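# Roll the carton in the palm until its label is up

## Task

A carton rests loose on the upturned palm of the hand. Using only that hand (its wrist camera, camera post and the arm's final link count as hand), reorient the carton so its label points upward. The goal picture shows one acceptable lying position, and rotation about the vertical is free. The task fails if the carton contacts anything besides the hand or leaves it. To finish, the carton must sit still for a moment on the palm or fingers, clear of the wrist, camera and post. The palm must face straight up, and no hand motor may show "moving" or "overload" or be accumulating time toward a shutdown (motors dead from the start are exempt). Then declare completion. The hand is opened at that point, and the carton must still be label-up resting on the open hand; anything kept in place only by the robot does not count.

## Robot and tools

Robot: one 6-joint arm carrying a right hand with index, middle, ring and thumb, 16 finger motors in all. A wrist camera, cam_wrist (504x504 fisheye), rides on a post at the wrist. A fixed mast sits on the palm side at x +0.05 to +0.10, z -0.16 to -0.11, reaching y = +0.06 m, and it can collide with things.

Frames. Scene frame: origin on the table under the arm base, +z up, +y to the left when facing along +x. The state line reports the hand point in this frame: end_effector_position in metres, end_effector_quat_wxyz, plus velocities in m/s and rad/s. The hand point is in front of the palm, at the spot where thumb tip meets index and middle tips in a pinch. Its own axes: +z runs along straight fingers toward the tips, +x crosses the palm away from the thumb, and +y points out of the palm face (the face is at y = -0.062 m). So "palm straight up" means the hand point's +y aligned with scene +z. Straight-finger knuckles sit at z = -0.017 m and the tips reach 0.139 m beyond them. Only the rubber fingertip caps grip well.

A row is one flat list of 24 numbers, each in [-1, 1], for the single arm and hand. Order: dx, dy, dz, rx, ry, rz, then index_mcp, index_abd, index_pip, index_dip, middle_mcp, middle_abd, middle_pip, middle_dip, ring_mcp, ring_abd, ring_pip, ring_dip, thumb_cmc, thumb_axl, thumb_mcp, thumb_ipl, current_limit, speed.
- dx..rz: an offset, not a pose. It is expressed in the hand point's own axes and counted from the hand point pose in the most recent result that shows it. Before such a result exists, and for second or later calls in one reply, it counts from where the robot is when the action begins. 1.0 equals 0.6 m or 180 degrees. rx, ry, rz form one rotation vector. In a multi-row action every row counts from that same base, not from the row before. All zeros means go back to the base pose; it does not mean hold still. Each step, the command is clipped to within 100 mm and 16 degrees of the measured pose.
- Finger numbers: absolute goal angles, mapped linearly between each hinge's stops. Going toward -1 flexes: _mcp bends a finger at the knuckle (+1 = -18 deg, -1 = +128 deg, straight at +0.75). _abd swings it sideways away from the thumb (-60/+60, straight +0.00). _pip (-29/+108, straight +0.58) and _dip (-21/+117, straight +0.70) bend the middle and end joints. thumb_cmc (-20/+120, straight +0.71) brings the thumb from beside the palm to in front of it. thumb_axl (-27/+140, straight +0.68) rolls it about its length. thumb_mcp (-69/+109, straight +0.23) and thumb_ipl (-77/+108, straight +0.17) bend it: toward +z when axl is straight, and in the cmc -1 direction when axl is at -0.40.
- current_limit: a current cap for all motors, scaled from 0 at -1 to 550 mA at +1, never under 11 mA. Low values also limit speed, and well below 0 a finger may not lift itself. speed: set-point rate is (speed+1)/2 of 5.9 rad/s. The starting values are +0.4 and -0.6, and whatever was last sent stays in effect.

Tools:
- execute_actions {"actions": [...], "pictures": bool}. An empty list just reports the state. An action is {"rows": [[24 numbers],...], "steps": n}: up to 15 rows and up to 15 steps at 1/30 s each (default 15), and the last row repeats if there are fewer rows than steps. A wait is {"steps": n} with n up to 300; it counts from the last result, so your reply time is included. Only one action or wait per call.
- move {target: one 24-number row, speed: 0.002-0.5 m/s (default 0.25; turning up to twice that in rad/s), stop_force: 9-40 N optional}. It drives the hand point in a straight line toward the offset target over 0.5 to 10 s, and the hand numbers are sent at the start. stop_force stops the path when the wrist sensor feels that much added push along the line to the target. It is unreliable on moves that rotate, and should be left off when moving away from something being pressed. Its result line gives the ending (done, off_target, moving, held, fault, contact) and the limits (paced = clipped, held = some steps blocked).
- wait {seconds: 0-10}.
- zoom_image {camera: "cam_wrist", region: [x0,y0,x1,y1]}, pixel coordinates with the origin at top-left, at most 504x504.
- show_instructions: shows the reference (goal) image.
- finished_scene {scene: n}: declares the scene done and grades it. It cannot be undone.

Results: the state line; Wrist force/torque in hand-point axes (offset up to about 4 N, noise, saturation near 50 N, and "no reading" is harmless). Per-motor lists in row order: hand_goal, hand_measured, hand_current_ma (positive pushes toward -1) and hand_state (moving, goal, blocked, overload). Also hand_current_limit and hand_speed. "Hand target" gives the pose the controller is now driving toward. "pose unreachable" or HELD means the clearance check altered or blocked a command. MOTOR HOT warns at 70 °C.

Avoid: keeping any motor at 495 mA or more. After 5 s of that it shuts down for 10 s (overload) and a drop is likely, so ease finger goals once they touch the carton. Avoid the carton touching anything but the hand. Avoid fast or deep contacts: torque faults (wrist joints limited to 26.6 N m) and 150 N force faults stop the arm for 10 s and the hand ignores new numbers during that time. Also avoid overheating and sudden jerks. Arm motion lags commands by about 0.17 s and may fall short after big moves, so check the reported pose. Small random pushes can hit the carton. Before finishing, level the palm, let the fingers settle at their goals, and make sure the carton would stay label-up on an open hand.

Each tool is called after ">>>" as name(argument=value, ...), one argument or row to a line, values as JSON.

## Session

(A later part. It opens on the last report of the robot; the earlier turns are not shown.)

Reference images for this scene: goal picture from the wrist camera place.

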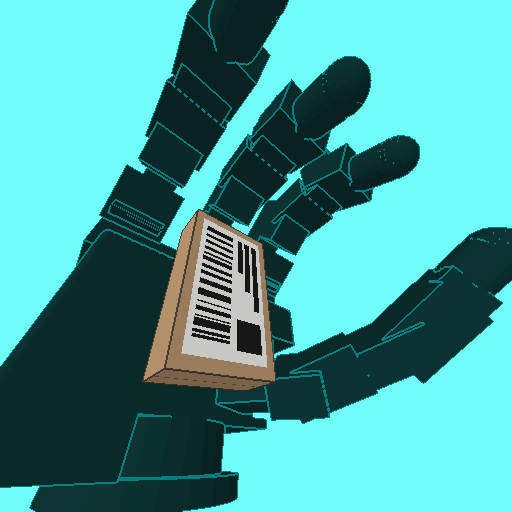

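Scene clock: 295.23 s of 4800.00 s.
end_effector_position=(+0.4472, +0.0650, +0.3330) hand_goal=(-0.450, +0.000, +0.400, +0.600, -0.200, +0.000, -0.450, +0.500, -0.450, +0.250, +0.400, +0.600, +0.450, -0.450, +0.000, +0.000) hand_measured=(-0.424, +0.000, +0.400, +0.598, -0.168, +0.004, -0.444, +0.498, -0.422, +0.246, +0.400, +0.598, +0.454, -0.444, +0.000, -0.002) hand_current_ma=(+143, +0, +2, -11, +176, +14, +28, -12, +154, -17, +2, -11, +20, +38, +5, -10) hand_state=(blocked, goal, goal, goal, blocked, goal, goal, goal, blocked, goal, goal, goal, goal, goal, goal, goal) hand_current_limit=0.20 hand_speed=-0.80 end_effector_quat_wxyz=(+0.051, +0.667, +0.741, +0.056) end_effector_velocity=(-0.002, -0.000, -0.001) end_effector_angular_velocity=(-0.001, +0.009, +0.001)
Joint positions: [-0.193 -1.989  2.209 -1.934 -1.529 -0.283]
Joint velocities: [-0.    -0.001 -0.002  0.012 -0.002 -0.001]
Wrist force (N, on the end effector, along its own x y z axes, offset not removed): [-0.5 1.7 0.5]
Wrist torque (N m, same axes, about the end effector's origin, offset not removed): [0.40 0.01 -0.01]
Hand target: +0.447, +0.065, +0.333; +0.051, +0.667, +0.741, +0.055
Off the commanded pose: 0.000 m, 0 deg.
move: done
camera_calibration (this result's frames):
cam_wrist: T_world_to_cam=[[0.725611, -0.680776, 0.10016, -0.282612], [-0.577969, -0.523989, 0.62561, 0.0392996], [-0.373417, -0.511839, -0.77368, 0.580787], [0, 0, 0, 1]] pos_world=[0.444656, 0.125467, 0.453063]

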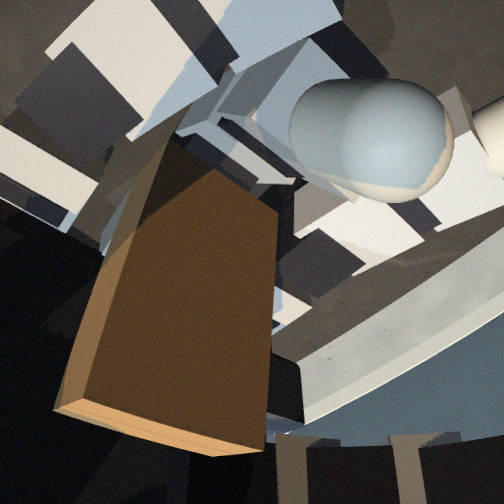

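>>> move(
  target=[0,-0.046,-0.003,0.0444,0,0, -0.45,0,0.4,0.6, -0.2,0,-0.45,0.5, -0.45,0.25,0.4,0.6, 0.45,-0.45,0.0,0.0, 0.2,-0.8],
  speed=0.04,
)

Scene clock: 303.97 s of 4800.00 s.
end_effector_position=(+0.4200, +0.0621, +0.3307) hand_goal=(-0.450, +0.000, +0.400, +0.600, -0.200, +0.000, -0.450, +0.500, -0.450, +0.250, +0.400, +0.600, +0.450, -0.450, +0.000, +0.000) hand_measured=(-0.424, +0.000, +0.400, +0.598, -0.168, +0.004, -0.444, +0.498, -0.422, +0.246, +0.400, +0.598, +0.454, -0.444, +0.000, -0.002) hand_current_ma=(+143, +0, +3, -11, +176, +14, +28, -12, +154, -17, +2, -11, +16, +38, +5, -10) hand_state=(blocked, goal, goal, goal, blocked, goal, goal, goal, blocked, goal, goal, goal, goal, goal, goal, goal) hand_current_limit=0.20 hand_speed=-0.80 end_effector_quat_wxyz=(+0.005, +0.669, +0.743, +0.004) end_effector_velocity=(-0.001, +0.000, -0.000) end_effector_angular_velocity=(-0.000, +0.009, +0.001)
Joint positions: [-0.19  -1.995  2.147 -1.733 -1.568 -0.283]
Joint velocities: [ 0.001  0.001 -0.004  0.011 -0.002  0.   ]
Wrist force (N, on the end effector, along its own x y z axes, offset not removed): [2.7 2.6 3.7]
Wrist torque (N m, same axes, about the end effector's origin, offset not removed): [0.11 -0.50 0.42]
Hand target: +0.420, +0.062, +0.331; +0.004, +0.669, +0.743, +0.004
Off the commanded pose: 0.000 m, 0 deg.
move: done
camera_calibration (this result's frames):
cam_wrist: T_world_to_cam=[[0.733167, -0.679984, 0.00937591, -0.237761], [-0.486041, -0.514313, 0.706574, -0.0424873], [-0.475637, -0.522594, -0.707577, 0.589103], [0, 0, 0, 1]] pos_world=[0.433867, 0.124336, 0.449085]

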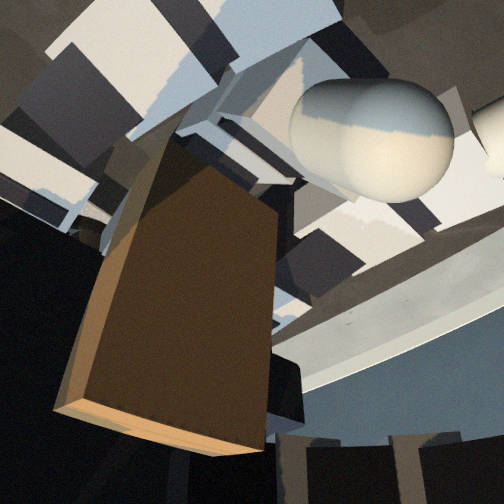

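>>> move(
  target=[0,0,0,0,0,0, -0.45,0,0.4,0.6, -0.15,0,-0.8,0.28, -0.45,0.25,0.4,0.6, 0.45,-0.45,0.0,0.0, 0.2,-0.8],
  speed=0.04,
)

Scene clock: 332.57 s of 4800.00 s.
end_effector_position=(+0.4200, +0.0621, +0.3307) hand_goal=(-0.450, +0.000, +0.400, +0.600, -0.150, +0.000, -0.800, +0.280, -0.450, +0.250, +0.400, +0.600, +0.450, -0.450, +0.000, +0.000) hand_measured=(-0.424, +0.000, +0.400, +0.598, -0.138, +0.004, -0.796, +0.284, -0.422, +0.246, +0.400, +0.598, +0.452, -0.444, +0.000, -0.002) hand_current_ma=(+143, +0, +3, -11, +65, +14, +26, +16, +154, -15, +3, -11, +15, +38, +5, -10) hand_state=(blocked, goal, goal, goal, goal, goal, goal, goal, blocked, goal, goal, goal, goal, goal, goal, goal) hand_current_limit=0.20 hand_speed=-0.80 end_effector_quat_wxyz=(+0.005, +0.669, +0.743, +0.004) end_effector_velocity=(+0.001, -0.000, +0.001) end_effector_angular_velocity=(-0.001, -0.003, -0.001)
Joint positions: [-0.19  -1.995  2.147 -1.733 -1.568 -0.283]
Joint velocities: [ 0.    -0.001  0.    -0.003 -0.     0.001]
Wrist force (N, on the end effector, along its own x y z axes, offset not removed): [2.6 1.9 2.2]
Wrist torque (N m, same axes, about the end effector's origin, offset not removed): [0.29 -0.27 0.25]
Hand target: +0.420, +0.062, +0.331; +0.005, +0.669, +0.743, +0.004
Off the commanded pose: 0.000 m, 0 deg.
move: done
camera_calibration (this result's frames):
cam_wrist: T_world_to_cam=[[0.733167, -0.679984, 0.00935798, -0.237752], [-0.486026, -0.514315, 0.706582, -0.042487], [-0.475652, -0.522591, -0.707569, 0.589104], [0, 0, 0, 1]] pos_world=[0.43387, 0.124341, 0.449077]

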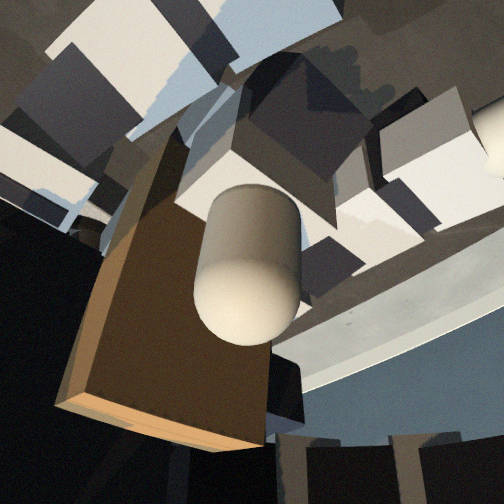

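>>> move(
  target=[0,0,0,0,0,0, -0.45,0,0.4,0.6, 0.02,0,-0.8,0.28, -0.45,0.25,0.4,0.6, 0.45,-0.45,0.0,0.0, 0.2,-0.9],
  speed=0.04,
)

Scene clock: 336.00 s of 4800.00 s.
end_effector_position=(+0.4200, +0.0621, +0.3307) hand_goal=(-0.450, +0.000, +0.400, +0.600, +0.020, +0.000, -0.800, +0.280, -0.450, +0.250, +0.400, +0.600, +0.450, -0.450, +0.000, +0.000) hand_measured=(-0.424, +0.000, +0.400, +0.598, +0.032, +0.002, -0.794, +0.284, -0.422, +0.246, +0.400, +0.598, +0.452, -0.444, +0.000, -0.002) hand_current_ma=(+142, +0, +3, -11, +65, +13, +31, +17, +154, -15, +3, -11, +15, +38, +5, -10) hand_state=(blocked, goal, goal, goal, goal, goal, goal, goal, blocked, goal, goal, goal, goal, goal, goal, goal) hand_current_limit=0.20 hand_speed=-0.90 end_effector_quat_wxyz=(+0.005, +0.669, +0.743, +0.004) end_effector_velocity=(-0.001, -0.000, -0.001) end_effector_angular_velocity=(-0.000, +0.002, -0.000)
Joint positions: [-0.19  -1.995  2.147 -1.733 -1.568 -0.283]
Joint velocities: [ 0.    -0.     0.001  0.001 -0.     0.001]
Wrist force (N, on the end effector, along its own x y z axes, offset not removed): [3.6 0.8 7.2]
Wrist torque (N m, same axes, about the end effector's origin, offset not removed): [-0.05 -0.73 0.34]
Hand target: +0.420, +0.062, +0.331; +0.005, +0.669, +0.743, +0.004
Off the commanded pose: 0.000 m, 0 deg.
move: done
camera_calibration (this result's frames):
cam_wrist: T_world_to_cam=[[0.733154, -0.679998, 0.0093773, -0.237757], [-0.486053, -0.514305, 0.706571, -0.0424816], [-0.475644, -0.522583, -0.70758, 0.589106], [0, 0, 0, 1]] pos_world=[0.433868, 0.124334, 0.449085]

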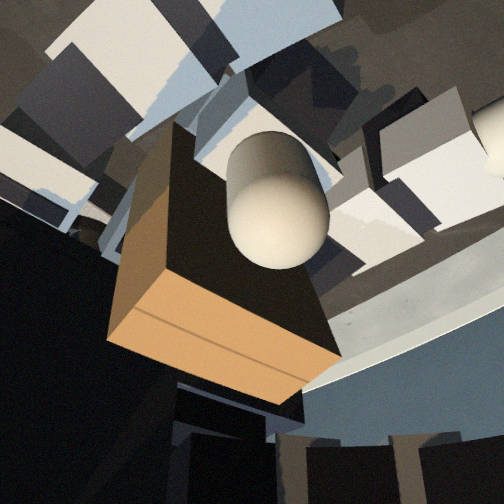

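>>> move(
  target=[0,0,0,0,0,0, -0.45,0,0.4,0.6, 0.16,0,-0.8,0.28, -0.45,0.25,0.4,0.6, 0.45,-0.45,0.0,0.0, 0.2,-0.9],
  speed=0.04,
)

Scene clock: 339.53 s of 4800.00 s.
end_effector_position=(+0.4200, +0.0621, +0.3307) hand_goal=(-0.450, +0.000, +0.400, +0.600, +0.160, +0.000, -0.800, +0.280, -0.450, +0.250, +0.400, +0.600, +0.450, -0.450, +0.000, +0.000) hand_measured=(-0.424, +0.000, +0.400, +0.598, +0.172, +0.002, -0.794, +0.284, -0.422, +0.246, +0.400, +0.598, +0.452, -0.444, +0.000, -0.002) hand_current_ma=(+142, +0, +3, -11, +64, +13, +31, +17, +154, -15, +3, -11, +15, +38, +5, -10) hand_state=(blocked, goal, goal, goal, goal, goal, goal, goal, blocked, goal, goal, goal, goal, goal, goal, goal) hand_current_limit=0.20 hand_speed=-0.90 end_effector_quat_wxyz=(+0.005, +0.669, +0.743, +0.004) end_effector_velocity=(-0.000, +0.000, -0.000) end_effector_angular_velocity=(+0.000, +0.001, +0.002)
Joint positions: [-0.19  -1.995  2.147 -1.733 -1.568 -0.283]
Joint velocities: [ 0.    -0.    -0.     0.001  0.    -0.001]
Wrist force (N, on the end effector, along its own x y z axes, offset not removed): [0.5 3.7 0.8]
Wrist torque (N m, same axes, about the end effector's origin, offset not removed): [0.59 -0.16 -0.03]
Hand target: +0.420, +0.062, +0.331; +0.005, +0.669, +0.743, +0.004
Off the commanded pose: 0.000 m, 0 deg.
move: done
camera_calibration (this result's frames):
cam_wrist: T_world_to_cam=[[0.733167, -0.679984, 0.00937711, -0.237756], [-0.486044, -0.514314, 0.706571, -0.0424816], [-0.475634, -0.522592, -0.70758, 0.589106], [0, 0, 0, 1]] pos_world=[0.433866, 0.124342, 0.449085]

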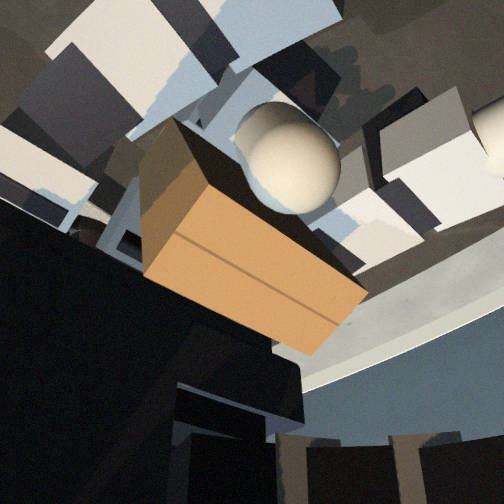

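>>> move(
  target=[0,0,0,0,0,0, -0.45,0,0.4,0.6, 0.16,0,-0.62,0.36, -0.45,0.25,0.4,0.6, 0.45,-0.45,0.0,0.0, 0.2,-0.9],
  speed=0.04,
)

Scene clock: 342.60 s of 4800.00 s.
end_effector_position=(+0.4200, +0.0621, +0.3307) hand_goal=(-0.450, +0.000, +0.400, +0.600, +0.160, +0.000, -0.620, +0.360, -0.450, +0.250, +0.400, +0.600, +0.450, -0.450, +0.000, +0.000) hand_measured=(-0.424, +0.000, +0.400, +0.598, +0.174, +0.002, -0.616, +0.358, -0.422, +0.246, +0.400, +0.598, +0.452, -0.444, +0.000, -0.002) hand_current_ma=(+142, +0, +3, -11, +74, +13, +21, -5, +154, -15, +3, -11, +15, +38, +5, -10) hand_state=(blocked, goal, goal, goal, goal, goal, goal, goal, blocked, goal, goal, goal, goal, goal, goal, goal) hand_current_limit=0.20 hand_speed=-0.90 end_effector_quat_wxyz=(+0.005, +0.669, +0.743, +0.004) end_effector_velocity=(+0.000, -0.000, +0.000) end_effector_angular_velocity=(-0.000, -0.000, -0.001)
Joint positions: [-0.19  -1.995  2.147 -1.733 -1.568 -0.283]
Joint velocities: [-0.     0.001 -0.001 -0.001 -0.     0.001]
Wrist force (N, on the end effector, along its own x y z axes, offset not removed): [0.5 2.8 2.1]
Wrist torque (N m, same axes, about the end effector's origin, offset not removed): [0.30 -0.27 -0.02]
Hand target: +0.420, +0.062, +0.331; +0.005, +0.669, +0.743, +0.004
Off the commanded pose: 0.000 m, 0 deg.
move: done
camera_calibration (this result's frames):
cam_wrist: T_world_to_cam=[[0.733154, -0.679998, 0.00937726, -0.237757], [-0.486053, -0.514305, 0.706571, -0.0424815], [-0.475644, -0.522583, -0.70758, 0.589106], [0, 0, 0, 1]] pos_world=[0.433868, 0.124334, 0.449085]

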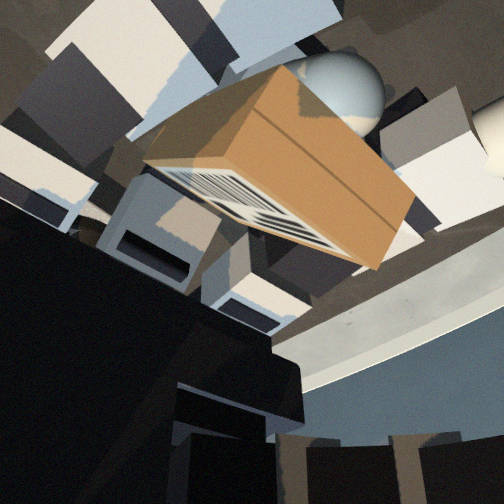

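>>> move(
  target=[0,0.114,-0.02,-0.111,0,0, -0.05,0,-0.2,0.5, 0.16,0,-0.5,0.4, -0.05,0.25,-0.2,0.5, 0.45,-0.45,0.0,0.0, 0.2,-0.87],
  speed=0.07,
)

Scene clock: 353.60 s of 4800.00 s.
end_effector_position=(+0.4876, +0.0692, +0.3436) hand_goal=(-0.050, +0.000, -0.200, +0.500, +0.160, +0.000, -0.500, +0.400, -0.050, +0.250, -0.200, +0.500, +0.450, -0.450, +0.000, +0.000) hand_measured=(-0.042, +0.000, -0.192, +0.504, +0.180, +0.002, -0.494, +0.400, -0.040, +0.246, -0.192, +0.502, +0.452, -0.444, +0.000, -0.002) hand_current_ma=(+47, +0, +41, +18, +109, +12, +29, -2, +53, -16, +41, +14, +15, +38, +5, -10) hand_state=(goal, goal, goal, goal, blocked, goal, goal, goal, goal, goal, goal, goal, goal, goal, goal, goal) hand_current_limit=0.20 hand_speed=-0.87 end_effector_quat_wxyz=(+0.120, +0.659, +0.731, +0.133) end_effector_velocity=(+0.002, +0.000, -0.001) end_effector_angular_velocity=(+0.001, -0.008, -0.001)
Joint positions: [-0.194 -1.948  2.287 -2.255 -1.472 -0.27 ]
Joint velocities: [ 0.     0.006  0.005 -0.019  0.002  0.002]
Wrist force (N, on the end effector, along its own x y z axes, offset not removed): [2.1 1.3 1.6]
Wrist torque (N m, same axes, about the end effector's origin, offset not removed): [0.17 -0.54 0.11]
Hand target: +0.488, +0.069, +0.344; +0.121, +0.658, +0.731, +0.133
Off the commanded pose: 0.000 m, 0 deg.
move: done
camera_calibration (this result's frames):
cam_wrist: T_world_to_cam=[[0.690811, -0.684421, 0.233127, -0.338522], [-0.693545, -0.536101, 0.48124, 0.165044], [-0.204391, -0.49413, -0.845021, 0.547058], [0, 0, 0, 1]] pos_world=[0.460134, 0.127107, 0.461769]

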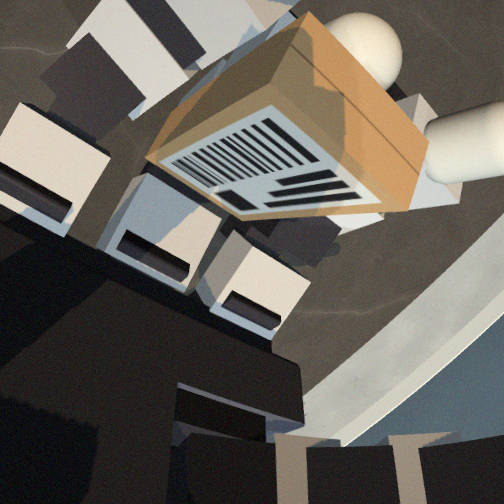

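>>> move(
  target=[0,0.114,-0.02,-0.111,0,0, 0.1,0,-0.15,0.5, 0.16,0,-0.22,0.45, 0.1,0.25,-0.15,0.5, 0.45,-0.45,0.0,0.0, 0.2,-0.87],
  speed=0.07,
)

Scene clock: 360.53 s of 4800.00 s.
end_effector_position=(+0.5468, +0.0755, +0.3788) hand_goal=(+0.100, +0.000, -0.150, +0.500, +0.160, +0.000, -0.220, +0.450, +0.100, +0.250, -0.150, +0.500, +0.450, -0.450, +0.000, +0.000) hand_measured=(+0.108, +0.000, -0.150, +0.504, +0.180, +0.002, -0.216, +0.448, +0.110, +0.246, -0.150, +0.502, +0.454, -0.444, +0.000, -0.002) hand_current_ma=(+47, +0, +1, +17, +109, +12, +16, -6, +56, -15, +2, +14, +21, +38, +6, -10) hand_state=(goal, goal, goal, goal, blocked, goal, goal, goal, goal, goal, goal, goal, goal, goal, goal, goal) hand_current_limit=0.20 hand_speed=-0.87 end_effector_quat_wxyz=(+0.233, +0.628, +0.697, +0.257) end_effector_velocity=(+0.002, -0.000, +0.002) end_effector_angular_velocity=(+0.000, -0.012, -0.001)
Joint positions: [-0.189 -1.796  2.359 -2.821 -1.39  -0.216]
Joint velocities: [-0.     0.006  0.002 -0.02   0.002  0.002]
Wrist force (N, on the end effector, along its own x y z axes, offset not removed): [5.9 -0.9 1.0]
Wrist torque (N m, same axes, about the end effector's origin, offset not removed): [0.19 -0.70 0.54]
Hand target: +0.547, +0.075, +0.379; +0.233, +0.628, +0.697, +0.258
Off the commanded pose: 0.000 m, 0 deg.
move: done
camera_calibration (this result's frames):
cam_wrist: T_world_to_cam=[[0.575165, -0.696538, 0.428974, -0.393426], [-0.812238, -0.548598, 0.198266, 0.365509], [0.0972346, -0.462465, -0.88129, 0.438484], [0, 0, 0, 1]] pos_world=[0.480529, 0.129265, 0.482733]

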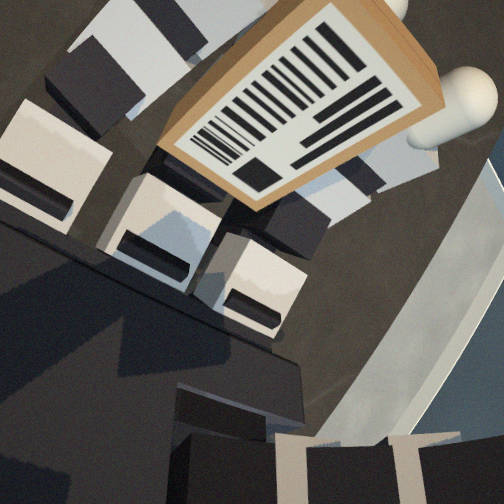

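>>> move(
  target=[0,0.114,-0.02,-0.111,0,0, 0.4,-0.15,0.12,0.5, 0.42,0,0.1,0.45, 0.4,0.3,0.12,0.5, 0.45,-0.45,0.0,0.0, 0.2,-0.9],
  speed=0.07,
)

Scene clock: 366.77 s of 4800.00 s.
end_effector_position=(+0.5905, +0.0801, +0.4323) hand_goal=(+0.400, -0.150, +0.120, +0.500, +0.420, +0.000, +0.100, +0.450, +0.400, +0.300, +0.120, +0.500, +0.450, -0.450, +0.000, +0.000) hand_measured=(+0.410, -0.146, +0.120, +0.504, +0.448, +0.034, +0.106, +0.450, +0.402, +0.252, +0.118, +0.500, +0.456, -0.444, +0.002, -0.002) hand_current_ma=(+50, +17, +5, +17, +148, +153, +29, -3, +12, -215, -16, +5, +33, +33, +11, -8) hand_state=(goal, goal, goal, goal, blocked, blocked, goal, goal, goal, blocked, goal, goal, goal, goal, goal, goal) hand_current_limit=0.20 hand_speed=-0.90 end_effector_quat_wxyz=(+0.338, +0.578, +0.642, +0.374) end_effector_velocity=(+0.001, -0.000, +0.002) end_effector_angular_velocity=(-0.001, -0.013, -0.001)
Joint positions: [-0.175 -1.581  2.339 -3.367 -1.339 -0.134]
Joint velocities: [-0.     0.009 -0.002 -0.02  -0.     0.002]
Wrist force (N, on the end effector, along its own x y z axes, offset not removed): [2.7 3.6 1.5]
Wrist torque (N m, same axes, about the end effector's origin, offset not removed): [0.60 -0.19 0.35]
Hand target: +0.591, +0.080, +0.432; +0.338, +0.578, +0.641, +0.374
Off the commanded pose: 0.000 m, 0 deg.
move: done
camera_calibration (this result's frames):
cam_wrist: T_world_to_cam=[[0.400004, -0.714933, 0.57347, -0.395881], [-0.827915, -0.550257, -0.10851, 0.534955], [0.393133, -0.43138, -0.812009, 0.276335], [0, 0, 0, 1]] pos_world=[0.492615, 0.13054, 0.509461]

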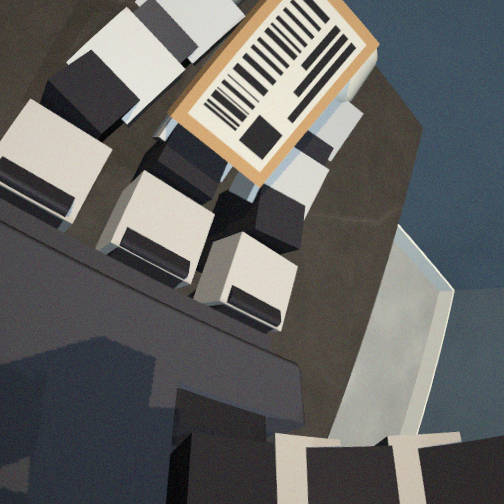

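>>> move(
  target=[0,0.114,-0.02,-0.111,0,0, 0.68,-0.15,0.35,0.5, 0.68,0,0.35,0.45, 0.68,0.15,0.35,0.5, 0.45,-0.45,0.0,0.0, 0.2,-0.88],
  speed=0.07,
)

Scene clock: 377.20 s of 4800.00 s.
end_effector_position=(+0.6135, +0.0825, +0.4976) hand_goal=(+0.680, -0.150, +0.350, +0.500, +0.680, +0.000, +0.350, +0.450, +0.680, +0.150, +0.350, +0.500, +0.450, -0.450, +0.000, +0.000) hand_measured=(+0.690, -0.146, +0.352, +0.504, +0.702, +0.004, +0.356, +0.450, +0.692, +0.152, +0.350, +0.500, +0.458, -0.446, +0.002, -0.002) hand_current_ma=(+51, +17, +11, +17, +119, +13, +32, +3, +59, +13, +3, +5, +39, +21, +14, -8) hand_state=(goal, goal, goal, goal, blocked, goal, goal, goal, goal, goal, goal, goal, goal, goal, goal, goal) hand_current_limit=0.20 hand_speed=-0.88 end_effector_quat_wxyz=(+0.432, +0.511, +0.567, +0.480) end_effector_velocity=(+0.001, +0.000, +0.001) end_effector_angular_velocity=(+0.001, -0.010, +0.001)
Joint positions: [-0.157 -1.382  2.228 -3.814 -1.325 -0.042]
Joint velocities: [ 0.001  0.008 -0.006 -0.012 -0.     0.003]
Wrist force (N, on the end effector, along its own x y z axes, offset not removed): [3.5 1.2 0.5]
Wrist torque (N m, same axes, about the end effector's origin, offset not removed): [0.44 -0.56 0.33]
Hand target: +0.614, +0.082, +0.498; +0.433, +0.511, +0.567, +0.480
Off the commanded pose: 0.000 m, 0 deg.
move: done
camera_calibration (this result's frames):
cam_wrist: T_world_to_cam=[[0.186282, -0.737398, 0.649264, -0.34554], [-0.738631, -0.540862, -0.402358, 0.653071], [0.64786, -0.404614, -0.645418, 0.0799673], [0, 0, 0, 1]] pos_world=[0.494939, 0.130776, 0.538727]

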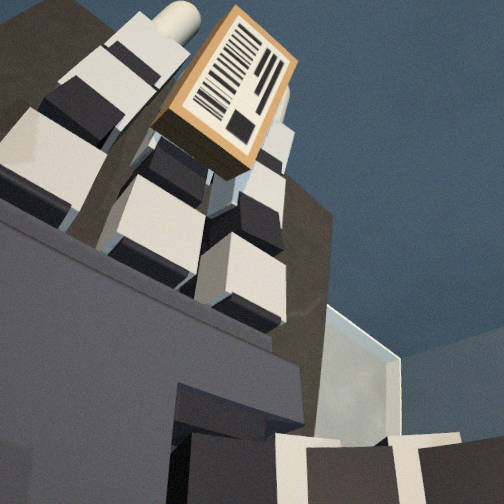

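>>> move(
  target=[0,0.122,-0.023,-0.119,0,0, 0.78,-0.15,0.6,0.66, 0.78,0,0.62,0.66, 0.78,0.1,0.6,0.66, 0.05,-0.5,-0.62,-0.98, 0.2,-0.85],
  speed=0.08,
)

Scene clock: 395.33 s of 4800.00 s.
end_effector_position=(+0.6120, +0.0823, +0.5721) hand_goal=(+0.780, -0.150, +0.600, +0.660, +0.780, +0.000, +0.620, +0.660, +0.780, +0.100, +0.600, +0.660, +0.050, -0.500, -0.620, -0.980) hand_measured=(+0.796, -0.146, +0.604, +0.660, +0.804, +0.002, +0.624, +0.660, +0.792, +0.102, +0.600, +0.658, +0.052, -0.500, -0.622, -0.978) hand_current_ma=(+86, +16, +21, -3, +126, +13, +17, -2, +61, +14, +3, -11, +8, +6, -11, +7) hand_state=(goal, goal, goal, goal, blocked, goal, goal, goal, goal, goal, goal, goal, goal, goal, goal, goal) hand_current_limit=0.20 hand_speed=-0.85 end_effector_quat_wxyz=(+0.520, +0.422, +0.468, +0.577) end_effector_velocity=(-0.000, -0.000, +0.000) end_effector_angular_velocity=(-0.001, -0.001, -0.001)
Joint positions: [-0.137 -1.227  2.045 -4.17  -1.347  0.049]
Joint velocities: [-0.    -0.001  0.001 -0.    -0.    -0.001]
Wrist force (N, on the end effector, along its own x y z axes, offset not removed): [1.4 -0.9 -1.8]
Wrist torque (N m, same axes, about the end effector's origin, offset not removed): [0.08 0.02 -0.03]
Hand target: +0.612, +0.082, +0.572; +0.520, +0.422, +0.468, +0.577
Off the commanded pose: 0.000 m, 0 deg.
move: done
camera_calibration (this result's frames):
cam_wrist: T_world_to_cam=[[-0.0570877, -0.762979, 0.643897, -0.239607], [-0.538071, -0.519752, -0.663579, 0.706793], [0.840964, -0.384345, -0.380865, -0.142299], [0, 0, 0, 1]] pos_world=[0.486294, 0.12985, 0.569099]

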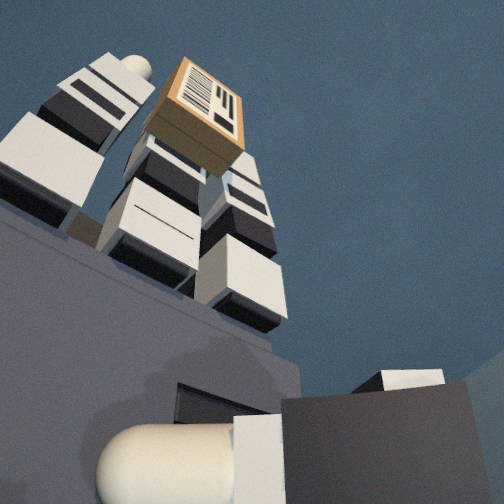

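>>> move(
  target=[0,0.075,-0.009,-0.072,0,0, 0.78,-0.15,0.58,0.66, 0.78,0,0.58,0.66, 0.78,0.1,0.58,0.66, 0.05,-0.5,-0.62,-0.98, 0.2,-0.85],
  speed=0.05,
)

Scene clock: 401.53 s of 4800.00 s.
end_effector_position=(+0.5976, +0.0808, +0.6148) hand_goal=(+0.780, -0.150, +0.580, +0.660, +0.780, +0.000, +0.580, +0.660, +0.780, +0.100, +0.580, +0.660, +0.050, -0.500, -0.620, -0.980) hand_measured=(+0.796, -0.146, +0.592, +0.660, +0.804, +0.002, +0.596, +0.660, +0.792, +0.102, +0.588, +0.658, +0.052, -0.500, -0.622, -0.978) hand_current_ma=(+87, +14, +61, -3, +126, +12, +82, -1, +62, +14, +46, -11, +8, +1, -11, +7) hand_state=(goal, goal, goal, goal, blocked, goal, goal, goal, goal, goal, goal, goal, goal, goal, goal, goal) hand_current_limit=0.20 hand_speed=-0.85 end_effector_quat_wxyz=(+0.564, +0.361, +0.400, +0.626) end_effector_velocity=(-0.001, -0.000, +0.003) end_effector_angular_velocity=(+0.000, -0.012, -0.000)
Joint positions: [-0.126 -1.163  1.919 -4.338 -1.374  0.094]
Joint velocities: [ 0.     0.001 -0.007 -0.006 -0.001  0.001]
Wrist force (N, on the end effector, along its own x y z axes, offset not removed): [2.3 -0.9 -0.5]
Wrist torque (N m, same axes, about the end effector's origin, offset not removed): [0.08 -0.22 -0.08]
Hand target: +0.598, +0.081, +0.615; +0.564, +0.361, +0.400, +0.626
Off the commanded pose: 0.000 m, 0 deg.
move: done
camera_calibration (this result's frames):
cam_wrist: T_world_to_cam=[[-0.196746, -0.777653, 0.597115, -0.155692], [-0.375812, -0.502689, -0.778505, 0.698896], [0.905569, -0.377571, -0.193349, -0.268942], [0, 0, 0, 1]] pos_world=[0.475568, 0.128708, 0.58506]

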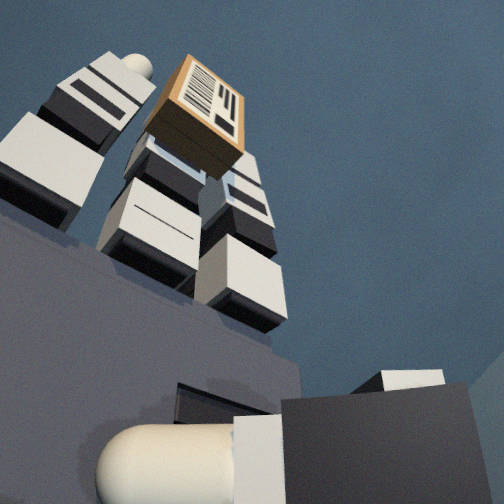

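>>> move(
  target=[0,0,0,0,0,0, 0.78,-0.15,0.58,0.95, 0.78,0,0.58,0.95, 0.78,0.1,0.58,0.66, 0.05,-0.5,-0.62,-0.98, 0.2,-0.85],
  speed=0.05,
)

Scene clock: 406.17 s of 4800.00 s.
end_effector_position=(+0.5976, +0.0808, +0.6148) hand_goal=(+0.780, -0.150, +0.580, +0.950, +0.780, +0.000, +0.580, +0.950, +0.780, +0.100, +0.580, +0.660, +0.050, -0.500, -0.620, -0.980) hand_measured=(+0.796, -0.148, +0.592, +0.948, +0.804, +0.002, +0.594, +0.948, +0.792, +0.102, +0.588, +0.658, +0.052, -0.500, -0.622, -0.978) hand_current_ma=(+87, +12, +59, -11, +126, +12, +76, -15, +62, +14, +46, -11, +8, +1, -11, +7) hand_state=(goal, goal, goal, goal, blocked, goal, goal, goal, goal, goal, goal, goal, goal, goal, goal, goal) hand_current_limit=0.20 hand_speed=-0.85 end_effector_quat_wxyz=(+0.564, +0.361, +0.400, +0.626) end_effector_velocity=(+0.001, -0.000, -0.001) end_effector_angular_velocity=(-0.000, +0.003, -0.000)
Joint positions: [-0.126 -1.163  1.919 -4.338 -1.374  0.094]
Joint velocities: [-0.001 -0.     0.001  0.003  0.001 -0.001]
Wrist force (N, on the end effector, along its own x y z axes, offset not removed): [3.2 -1.5 1.2]
Wrist torque (N m, same axes, about the end effector's origin, offset not removed): [-0.23 -0.33 0.22]
Hand target: +0.598, +0.081, +0.615; +0.564, +0.361, +0.400, +0.626
Off the commanded pose: 0.000 m, 0 deg.
move: done
camera_calibration (this result's frames):
cam_wrist: T_world_to_cam=[[-0.19672, -0.77766, 0.597115, -0.155691], [-0.375805, -0.502697, -0.778502, 0.698896], [0.905578, -0.377546, -0.193358, -0.26894], [0, 0, 0, 1]] pos_world=[0.475567, 0.128721, 0.585056]

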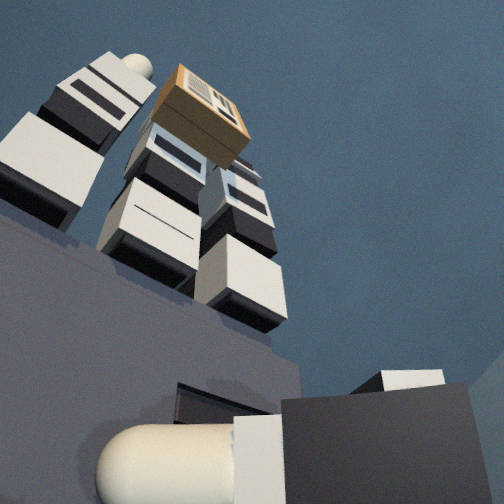

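>>> move(
  target=[0,0.035,-0.002,-0.033,0,0, 0.72,-0.15,0.56,0.64, 0.72,0,0.56,0.64, 0.72,0.1,0.56,0.64, 0.05,-0.5,-0.62,-0.98, 0.2,-0.85],
  speed=0.04,
)

Scene clock: 418.23 s of 4800.00 s.
end_effector_position=(+0.5878, +0.0798, +0.6332) hand_goal=(+0.720, -0.150, +0.560, +0.640, +0.720, +0.000, +0.560, +0.640, +0.720, +0.100, +0.560, +0.640, +0.050, -0.500, -0.620, -0.980) hand_measured=(+0.746, -0.148, +0.568, +0.644, +0.746, +0.002, +0.568, +0.644, +0.750, +0.102, +0.568, +0.644, +0.052, -0.500, -0.622, -0.978) hand_current_ma=(+140, +10, +44, +19, +136, +11, +44, +23, +157, +12, +44, +19, +8, -1, -11, +7) hand_state=(blocked, goal, goal, goal, blocked, goal, goal, goal, blocked, goal, goal, goal, goal, goal, goal, goal) hand_current_limit=0.20 hand_speed=-0.85 end_effector_quat_wxyz=(+0.582, +0.332, +0.367, +0.646) end_effector_velocity=(-0.001, +0.001, +0.002) end_effector_angular_velocity=(+0.000, -0.010, +0.001)
Joint positions: [-0.121 -1.14   1.86  -4.405 -1.389  0.111]
Joint velocities: [ 0.002  0.002 -0.006 -0.006 -0.001  0.001]
Wrist force (N, on the end effector, along its own x y z axes, offset not removed): [0.9 1.2 2.1]
Wrist torque (N m, same axes, about the end effector's origin, offset not removed): [-0.16 -0.17 -0.02]
Hand target: +0.588, +0.080, +0.633; +0.582, +0.331, +0.367, +0.646
Off the commanded pose: 0.000 m, 0 deg.
move: done
camera_calibration (this result's frames):
cam_wrist: T_world_to_cam=[[-0.256296, -0.783919, 0.565494, -0.113866], [-0.294, -0.494095, -0.81819, 0.685392], [0.920802, -0.375954, -0.103838, -0.322688], [0, 0, 0, 1]] pos_world=[0.469454, 0.128071, 0.591664]

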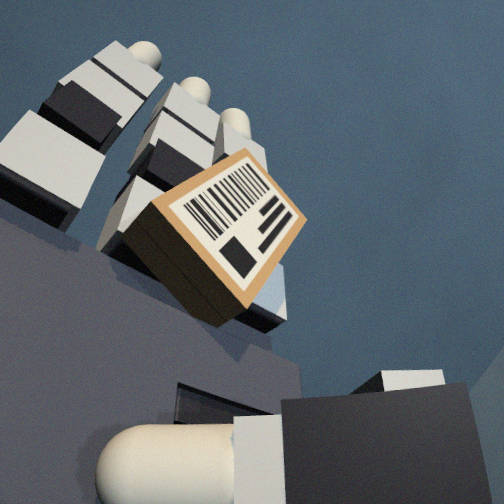

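>>> zoom_image(
  camera="cam_wrist",
  region=[80,100,360,380],
)

Region (80, 100, 360, 380) of cam_wrist's 504x504 image, scaled by 1.800, with more detail than that image has.

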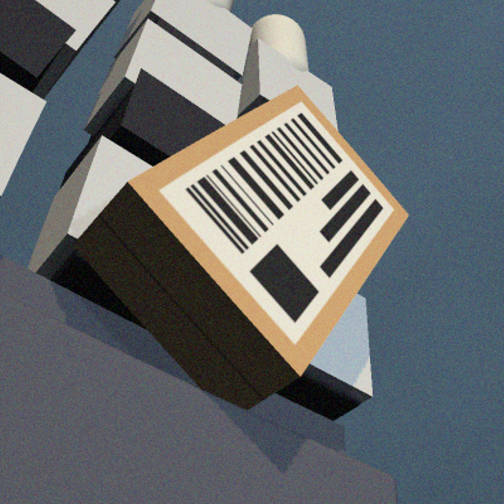

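>>> move(
  target=[0,0,0,0,0,0, 0.84,-0.1,0.56,0.64, 0.84,0,0.56,0.64, 0.8,0.1,0.56,0.64, 0.05,-0.5,-0.62,-0.98, 0.2,-0.88],
  speed=0.04,
)

Scene clock: 432.40 s of 4800.00 s.
end_effector_position=(+0.5879, +0.0798, +0.6331) hand_goal=(+0.840, -0.100, +0.560, +0.640, +0.840, +0.000, +0.560, +0.640, +0.800, +0.100, +0.560, +0.640, +0.050, -0.500, -0.620, -0.980) hand_measured=(+0.850, -0.104, +0.568, +0.644, +0.850, +0.002, +0.568, +0.644, +0.810, +0.102, +0.568, +0.644, +0.052, -0.500, -0.622, -0.978) hand_current_ma=(+51, -19, +43, +19, +49, +11, +43, +23, +56, +12, +43, +19, +8, -2, -11, +7) hand_state=(goal, goal, goal, goal, goal, goal, goal, goal, goal, goal, goal, goal, goal, goal, goal, goal) hand_current_limit=0.20 hand_speed=-0.88 end_effector_quat_wxyz=(+0.582, +0.332, +0.367, +0.646) end_effector_velocity=(+0.001, +0.000, -0.001) end_effector_angular_velocity=(+0.001, +0.002, +0.001)
Joint positions: [-0.121 -1.14   1.86  -4.405 -1.389  0.111]
Joint velocities: [0.    0.001 0.001 0.    0.    0.001]
Wrist force (N, on the end effector, along its own x y z axes, offset not removed): [2.3 -2.3 1.1]
Wrist torque (N m, same axes, about the end effector's origin, offset not removed): [-0.28 -0.34 0.08]
Hand target: +0.588, +0.080, +0.633; +0.582, +0.332, +0.367, +0.646
Off the commanded pose: 0.000 m, 0 deg.
move: done
camera_calibration (this result's frames):
cam_wrist: T_world_to_cam=[[-0.256172, -0.784007, 0.565427, -0.113838], [-0.294043, -0.494022, -0.818218, 0.685392], [0.920823, -0.375865, -0.103977, -0.322667], [0, 0, 0, 1]] pos_world=[0.469492, 0.12807, 0.591617]

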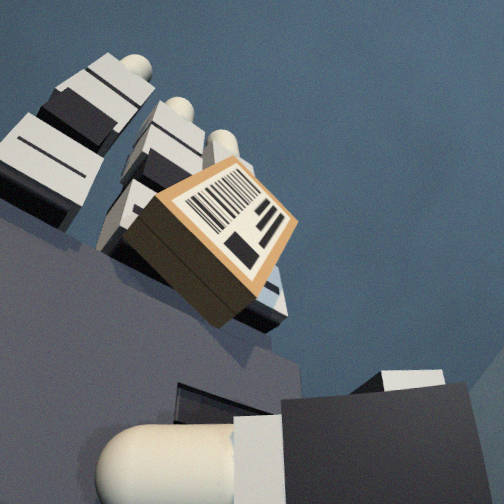

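>>> move(
  target=[0,0.029,-0.001,-0.028,0,0, 0.86,-0.1,0.56,0.64, 0.86,0,0.56,0.64, 0.8,0.1,0.56,0.64, 0.05,-0.5,-0.62,-0.98, 0.2,-0.88],
  speed=0.03,
)

Scene clock: 438.83 s of 4800.00 s.
end_effector_position=(+0.5786, +0.0788, +0.6476) hand_goal=(+0.860, -0.100, +0.560, +0.640, +0.860, +0.000, +0.560, +0.640, +0.800, +0.100, +0.560, +0.640, +0.050, -0.500, -0.620, -0.980) hand_measured=(+0.870, -0.104, +0.568, +0.644, +0.870, +0.002, +0.568, +0.644, +0.810, +0.102, +0.568, +0.644, +0.052, -0.504, -0.622, -0.978) hand_current_ma=(+56, -18, +43, +19, +56, +11, +43, +22, +58, +12, +43, +19, +6, -31, -9, +9) hand_state=(goal, goal, goal, goal, goal, goal, goal, goal, goal, goal, goal, goal, goal, goal, goal, goal) hand_current_limit=0.20 hand_speed=-0.88 end_effector_quat_wxyz=(+0.595, +0.306, +0.339, +0.661) end_effector_velocity=(-0.001, +0.000, +0.002) end_effector_angular_velocity=(+0.001, -0.010, +0.001)
Joint positions: [-0.117 -1.121  1.808 -4.46  -1.402  0.125]
Joint velocities: [ 0.001  0.002 -0.007 -0.005 -0.001  0.002]
Wrist force (N, on the end effector, along its own x y z axes, offset not removed): [5.1 0.2 1.7]
Wrist torque (N m, same axes, about the end effector's origin, offset not removed): [-0.15 -0.60 0.45]
Hand target: +0.579, +0.079, +0.648; +0.596, +0.306, +0.338, +0.661
Off the commanded pose: 0.000 m, 0 deg.
move: done
camera_calibration (this result's frames):
cam_wrist: T_world_to_cam=[[-0.303866, -0.789016, 0.533965, -0.0768101], [-0.221922, -0.48643, -0.845066, 0.669112], [0.926507, -0.375286, -0.0272905, -0.366011], [0, 0, 0, 1]] pos_world=[0.464262, 0.127513, 0.596469]

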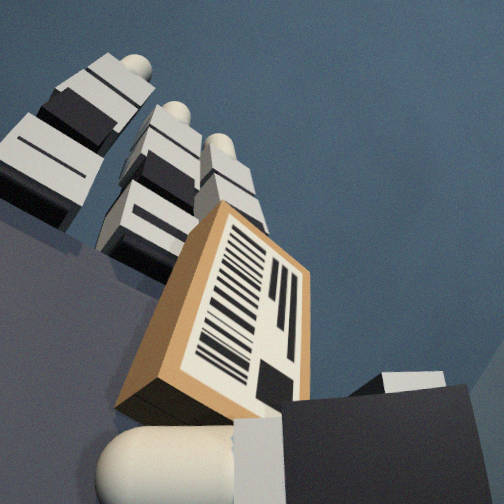

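>>> move(
  target=[0,-0.195,-0.063,0.198,0,0, 0.74,0,0.56,0.66, 0.74,0,0.56,0.66, 0.74,0,0.56,0.66, 0.05,-0.5,-0.62,-0.98, 0.2,-0.88],
  speed=0.1,
)

>>> move(
  target=[0,0,0,0,0,0, 0.74,0,0.56,0.66, 0.74,0,0.56,0.66, 0.74,0,0.56,0.66, 0.05,-0.7,-0.62,-0.98, 0.2,-0.8],
  speed=0.05,
)

Scene clock: 457.20 s of 4800.00 s.
end_effector_position=(+0.6159, +0.0828, +0.5308) hand_goal=(+0.740, +0.000, +0.560, +0.660, +0.740, +0.000, +0.560, +0.660, +0.740, +0.000, +0.560, +0.660, +0.050, -0.500, -0.620, -0.980) hand_measured=(+0.766, -0.004, +0.568, +0.658, +0.764, +0.002, +0.568, +0.658, +0.768, +0.004, +0.568, +0.658, +0.052, -0.504, -0.622, -0.978) hand_current_ma=(+136, -16, +42, -11, +134, +11, +42, -13, +154, +14, +42, -11, +6, -31, -9, +9) hand_state=(blocked, goal, goal, goal, blocked, goal, goal, goal, blocked, goal, goal, goal, goal, goal, goal, goal) hand_current_limit=0.20 hand_speed=-0.88 end_effector_quat_wxyz=(+0.474, +0.473, +0.525, +0.526) end_effector_velocity=(+0.001, +0.000, -0.001) end_effector_angular_velocity=(-0.002, +0.008, +0.000)
Joint positions: [-0.148 -1.304  2.153 -3.99  -1.331  0.001]
Joint velocities: [-0.    -0.002  0.002  0.008  0.    -0.003]
Wrist force (N, on the end effector, along its own x y z axes, offset not removed): [2.1 -1.1 6.1]
Wrist torque (N m, same axes, about the end effector's origin, offset not removed): [-0.60 -0.46 0.03]
Hand target: +0.616, +0.083, +0.531; +0.474, +0.474, +0.525, +0.525
Off the commanded pose: 0.000 m, 0 deg.
move: done
camera_calibration (this result's frames):
cam_wrist: T_world_to_cam=[[0.0769199, -0.748981, 0.658111, -0.30368], [-0.660611, -0.532673, -0.529011, 0.686806], [0.746777, -0.394064, -0.535758, -0.0200721], [0, 0, 0, 1]] pos_world=[0.492061, 0.130483, 0.55243]

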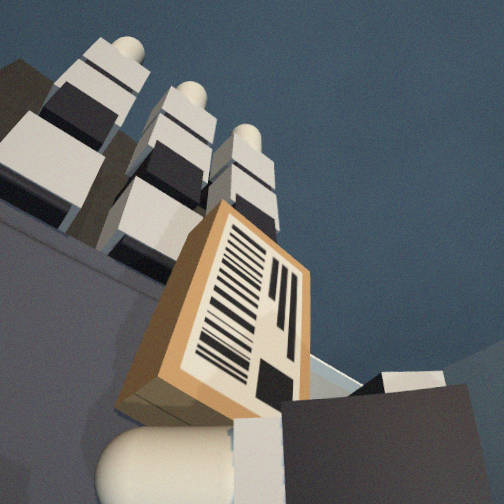

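Scene clock: 458.10 s of 4800.00 s.
end_effector_position=(+0.6158, +0.0828, +0.5307) hand_goal=(+0.740, +0.000, +0.560, +0.660, +0.740, +0.000, +0.560, +0.660, +0.740, +0.000, +0.560, +0.660, +0.050, -0.700, -0.620, -0.980) hand_measured=(+0.766, -0.004, +0.568, +0.658, +0.764, +0.002, +0.568, +0.658, +0.768, +0.004, +0.568, +0.658, +0.068, -0.656, -0.606, -0.974) hand_current_ma=(+136, -16, +42, -11, +134, +11, +42, -13, +154, +14, +42, -11, +94, +270, +107, +47) hand_state=(blocked, goal, goal, goal, blocked, goal, goal, goal, blocked, goal, goal, goal, goal, blocked, goal, goal) hand_current_limit=0.20 hand_speed=-0.80 end_effector_quat_wxyz=(+0.474, +0.473, +0.525, +0.525) end_effector_velocity=(+0.000, -0.000, +0.000) end_effector_angular_velocity=(+0.000, +0.001, -0.000)
Joint positions: [-0.148 -1.304  2.153 -3.99  -1.331  0.001]
Joint velocities: [-0.    -0.    -0.001  0.002 -0.     0.   ]
Wrist force (N, on the end effector, along its own x y z axes, offset not removed): [2.8 -0.3 -1.3]
Wrist torque (N m, same axes, about the end effector's origin, offset not removed): [0.02 -0.19 0.33]
Hand target: +0.616, +0.083, +0.531; +0.474, +0.473, +0.525, +0.526
Off the commanded pose: 0.000 m, 0 deg.
move: done
camera_calibration (this result's frames):
cam_wrist: T_world_to_cam=[[0.0769297, -0.748938, 0.658159, -0.303705], [-0.660621, -0.532707, -0.528964, 0.686777], [0.746767, -0.394101, -0.535745, -0.0200533], [0, 0, 0, 1]] pos_world=[0.492038, 0.130491, 0.552424]

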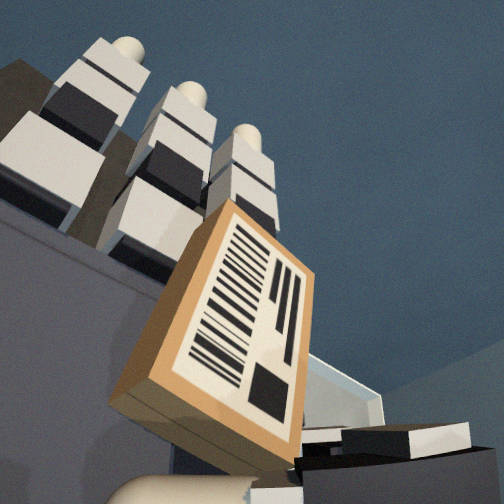

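>>> move(
  target=[0,0,0,0,0,0, 0.77,0,0.57,0.66, 0.77,0,0.57,0.66, 0.77,0,0.57,0.66, 0.45,-0.5,0.0,0.0, 0.2,-0.8],
  speed=0.05,
)

>>> move(
  target=[0,0,0,0,0,0, 0.77,0,0.57,0.66, 0.77,0,0.57,0.66, 0.77,0,0.57,0.66, 0.6,0.68,0.23,0.17, 0.2,-0.6],
  speed=0.05,
)

Scene clock: 465.80 s of 4800.00 s.
end_effector_position=(+0.6158, +0.0828, +0.5307) hand_goal=(+0.770, +0.000, +0.570, +0.660, +0.770, +0.000, +0.570, +0.660, +0.770, +0.000, +0.570, +0.660, +0.450, -0.500, +0.000, +0.000) hand_measured=(+0.780, -0.004, +0.572, +0.658, +0.780, +0.002, +0.572, +0.658, +0.782, +0.004, +0.570, +0.658, +0.458, -0.504, +0.002, -0.002) hand_current_ma=(+54, -16, +6, -11, +53, +11, +6, -12, +63, +14, +5, -11, +41, -21, +14, -8) hand_state=(goal, goal, goal, goal, goal, goal, goal, goal, goal, goal, goal, goal, goal, goal, goal, goal) hand_current_limit=0.20 hand_speed=-0.80 end_effector_quat_wxyz=(+0.474, +0.473, +0.525, +0.525) end_effector_velocity=(+0.001, +0.001, -0.001) end_effector_angular_velocity=(+0.001, +0.003, +0.001)
Joint positions: [-0.148 -1.304  2.153 -3.99  -1.331  0.001]
Joint velocities: [0.001 0.001 0.    0.001 0.    0.001]
Wrist force (N, on the end effector, along its own x y z axes, offset not removed): [2.6 0.8 2.0]
Wrist torque (N m, same axes, about the end effector's origin, offset not removed): [0.09 -0.56 0.24]
Hand target: +0.616, +0.083, +0.531; +0.474, +0.473, +0.525, +0.525
Off the commanded pose: 0.000 m, 0 deg.
move: done
camera_calibration (this result's frames):
cam_wrist: T_world_to_cam=[[0.0769299, -0.748938, 0.658159, -0.303705], [-0.660621, -0.532707, -0.528964, 0.686777], [0.746767, -0.394101, -0.535745, -0.0200531], [0, 0, 0, 1]] pos_world=[0.492038, 0.130491, 0.552424]

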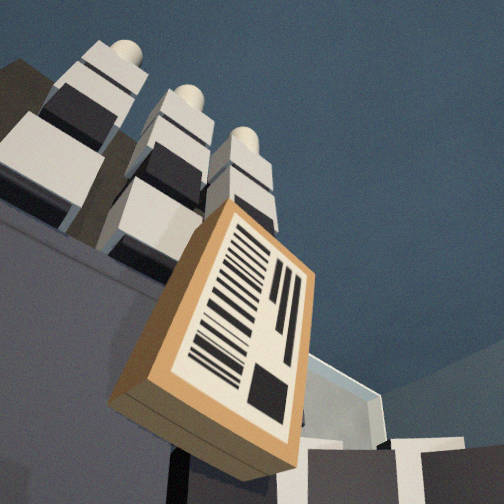

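Scene clock: 467.53 s of 4800.00 s.
end_effector_position=(+0.6158, +0.0828, +0.5307) hand_goal=(+0.770, +0.000, +0.570, +0.660, +0.770, +0.000, +0.570, +0.660, +0.770, +0.000, +0.570, +0.660, +0.600, +0.680, +0.230, +0.170) hand_measured=(+0.780, -0.004, +0.572, +0.658, +0.780, +0.002, +0.572, +0.658, +0.782, +0.004, +0.570, +0.658, +0.610, +0.678, +0.232, +0.170) hand_current_ma=(+54, -16, +6, -11, +53, +11, +6, -12, +63, +14, +5, -11, +57, -17, +14, -2) hand_state=(goal, goal, goal, goal, goal, goal, goal, goal, goal, goal, goal, goal, goal, goal, goal, goal) hand_current_limit=0.20 hand_speed=-0.60 end_effector_quat_wxyz=(+0.474, +0.473, +0.525, +0.525) end_effector_velocity=(-0.000, -0.000, -0.000) end_effector_angular_velocity=(+0.002, +0.001, -0.000)
Joint positions: [-0.148 -1.304  2.153 -3.99  -1.331  0.001]
Joint velocities: [ 0.    -0.001  0.002 -0.    -0.001  0.002]
Wrist force (N, on the end effector, along its own x y z axes, offset not removed): [2.0 -1.1 3.6]
Wrist torque (N m, same axes, about the end effector's origin, offset not removed): [-0.33 -0.34 0.21]
Hand target: +0.616, +0.083, +0.531; +0.474, +0.473, +0.525, +0.525
Off the commanded pose: 0.000 m, 0 deg.
move: done
camera_calibration (this result's frames):
cam_wrist: T_world_to_cam=[[0.076927, -0.748936, 0.658162, -0.303706], [-0.660619, -0.532708, -0.528965, 0.686777], [0.746769, -0.394103, -0.535741, -0.0200547], [0, 0, 0, 1]] pos_world=[0.492037, 0.130492, 0.552425]

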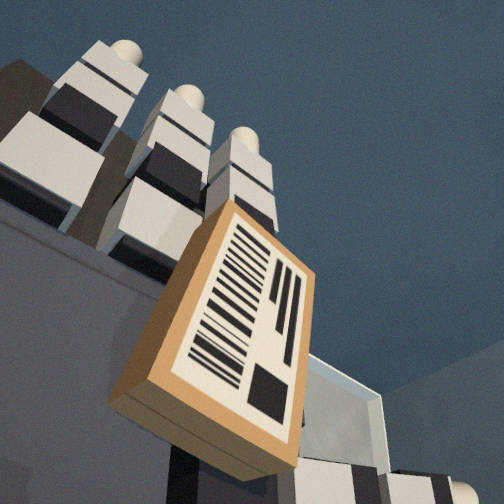

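>>> wait(
  seconds=1.2,
)

Scene clock: 472.63 s of 4800.00 s.
end_effector_position=(+0.6158, +0.0828, +0.5307) hand_goal=(+0.770, +0.000, +0.570, +0.660, +0.770, +0.000, +0.570, +0.660, +0.770, +0.000, +0.570, +0.660, +0.600, +0.680, +0.230, +0.170) hand_measured=(+0.780, -0.004, +0.572, +0.658, +0.780, +0.002, +0.572, +0.658, +0.782, +0.004, +0.570, +0.658, +0.610, +0.678, +0.232, +0.170) hand_current_ma=(+54, -16, +6, -11, +53, +11, +6, -12, +63, +14, +5, -11, +57, -17, +14, -2) hand_state=(goal, goal, goal, goal, goal, goal, goal, goal, goal, goal, goal, goal, goal, goal, goal, goal) hand_current_limit=0.20 hand_speed=-0.60 end_effector_quat_wxyz=(+0.474, +0.473, +0.525, +0.525) end_effector_velocity=(-0.000, -0.000, +0.001) end_effector_angular_velocity=(-0.001, -0.002, -0.001)
Joint positions: [-0.148 -1.304  2.153 -3.99  -1.331  0.001]
Joint velocities: [-0.    -0.    -0.    -0.001 -0.001 -0.   ]
Wrist force (N, on the end effector, along its own x y z axes, offset not removed): [2.1 -3.8 2.6]
Wrist torque (N m, same axes, about the end effector's origin, offset not removed): [-0.61 -0.30 0.29]
Hand target: +0.616, +0.083, +0.531; +0.474, +0.473, +0.525, +0.525
Off the commanded pose: 0.000 m, 0 deg.
Steps of this call (steps 1 to 153: nothing new was sent). Readings (end_effector_position | what the end effector reports):
1: (+0.6158, +0.0828, +0.5307) | hand_goal=(+0.770, +0.000, +0.570, +0.660, +0.770, +0.000, +0.570, +0.660, +0.770, +0.000, +0.570, +0.660, +0.600, +0.680, +0.230, +0.170) hand_measured=(+0.780, -0.004, +0.572, +0.658, +0.780, +0.002, +0.572, +0.658, +0.782, +0.004, +0.570, +0.658, +0.610, +0.678, +0.232, +0.170) hand_current_ma=(+54, -16, +6, -11, +53, +11, +6, -12, +63, +14, +5, -11, +57, -17, +14, -2) hand_state=(goal, goal, goal, goal, goal, goal, goal, goal, goal, goal, goal, goal, goal, goal, goal, goal) hand_current_limit=0.20 hand_speed=-0.60
2: (+0.6158, +0.0828, +0.5307) | hand_goal=(+0.770, +0.000, +0.570, +0.660, +0.770, +0.000, +0.570, +0.660, +0.770, +0.000, +0.570, +0.660, +0.600, +0.680, +0.230, +0.170) hand_measured=(+0.780, -0.004, +0.572, +0.658, +0.780, +0.002, +0.572, +0.658, +0.782, +0.004, +0.570, +0.658, +0.610, +0.678, +0.232, +0.170) hand_current_ma=(+54, -16, +6, -11, +53, +11, +6, -12, +63, +14, +5, -11, +57, -17, +14, -2) hand_state=(goal, goal, goal, goal, goal, goal, goal, goal, goal, goal, goal, goal, goal, goal, goal, goal) hand_current_limit=0.20 hand_speed=-0.60
4: (+0.6158, +0.0828, +0.5307) | hand_goal=(+0.770, +0.000, +0.570, +0.660, +0.770, +0.000, +0.570, +0.660, +0.770, +0.000, +0.570, +0.660, +0.600, +0.680, +0.230, +0.170) hand_measured=(+0.780, -0.004, +0.572, +0.658, +0.780, +0.002, +0.572, +0.658, +0.782, +0.004, +0.570, +0.658, +0.610, +0.678, +0.232, +0.170) hand_current_ma=(+54, -16, +6, -11, +53, +11, +6, -12, +63, +14, +5, -11, +57, -17, +14, -2) hand_state=(goal, goal, goal, goal, goal, goal, goal, goal, goal, goal, goal, goal, goal, goal, goal, goal) hand_current_limit=0.20 hand_speed=-0.60
8: (+0.6158, +0.0828, +0.5307) | hand_goal=(+0.770, +0.000, +0.570, +0.660, +0.770, +0.000, +0.570, +0.660, +0.770, +0.000, +0.570, +0.660, +0.600, +0.680, +0.230, +0.170) hand_measured=(+0.780, -0.004, +0.572, +0.658, +0.780, +0.002, +0.572, +0.658, +0.782, +0.004, +0.570, +0.658, +0.610, +0.678, +0.232, +0.170) hand_current_ma=(+54, -16, +6, -11, +53, +11, +6, -12, +63, +14, +5, -11, +57, -17, +14, -2) hand_state=(goal, goal, goal, goal, goal, goal, goal, goal, goal, goal, goal, goal, goal, goal, goal, goal) hand_current_limit=0.20 hand_speed=-0.60
153: the state above
camera_calibration (this result's frames):
cam_wrist: T_world_to_cam=[[0.0769274, -0.748936, 0.658162, -0.303706], [-0.660619, -0.532709, -0.528965, 0.686777], [0.74677, -0.394103, -0.535741, -0.0200548], [0, 0, 0, 1]] pos_world=[0.492037, 0.130492, 0.552425]

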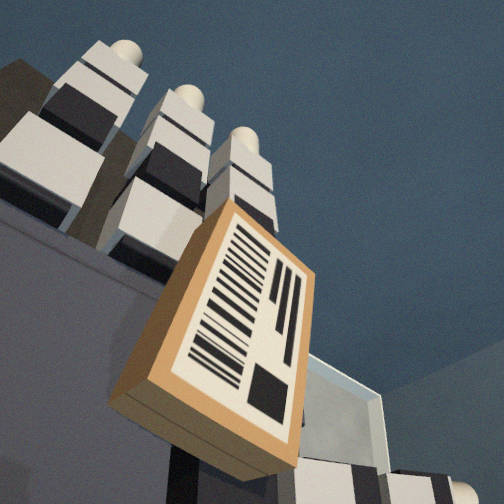

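>>> finished_scene(
  scene=2,
)

The scene is finished: the task was done.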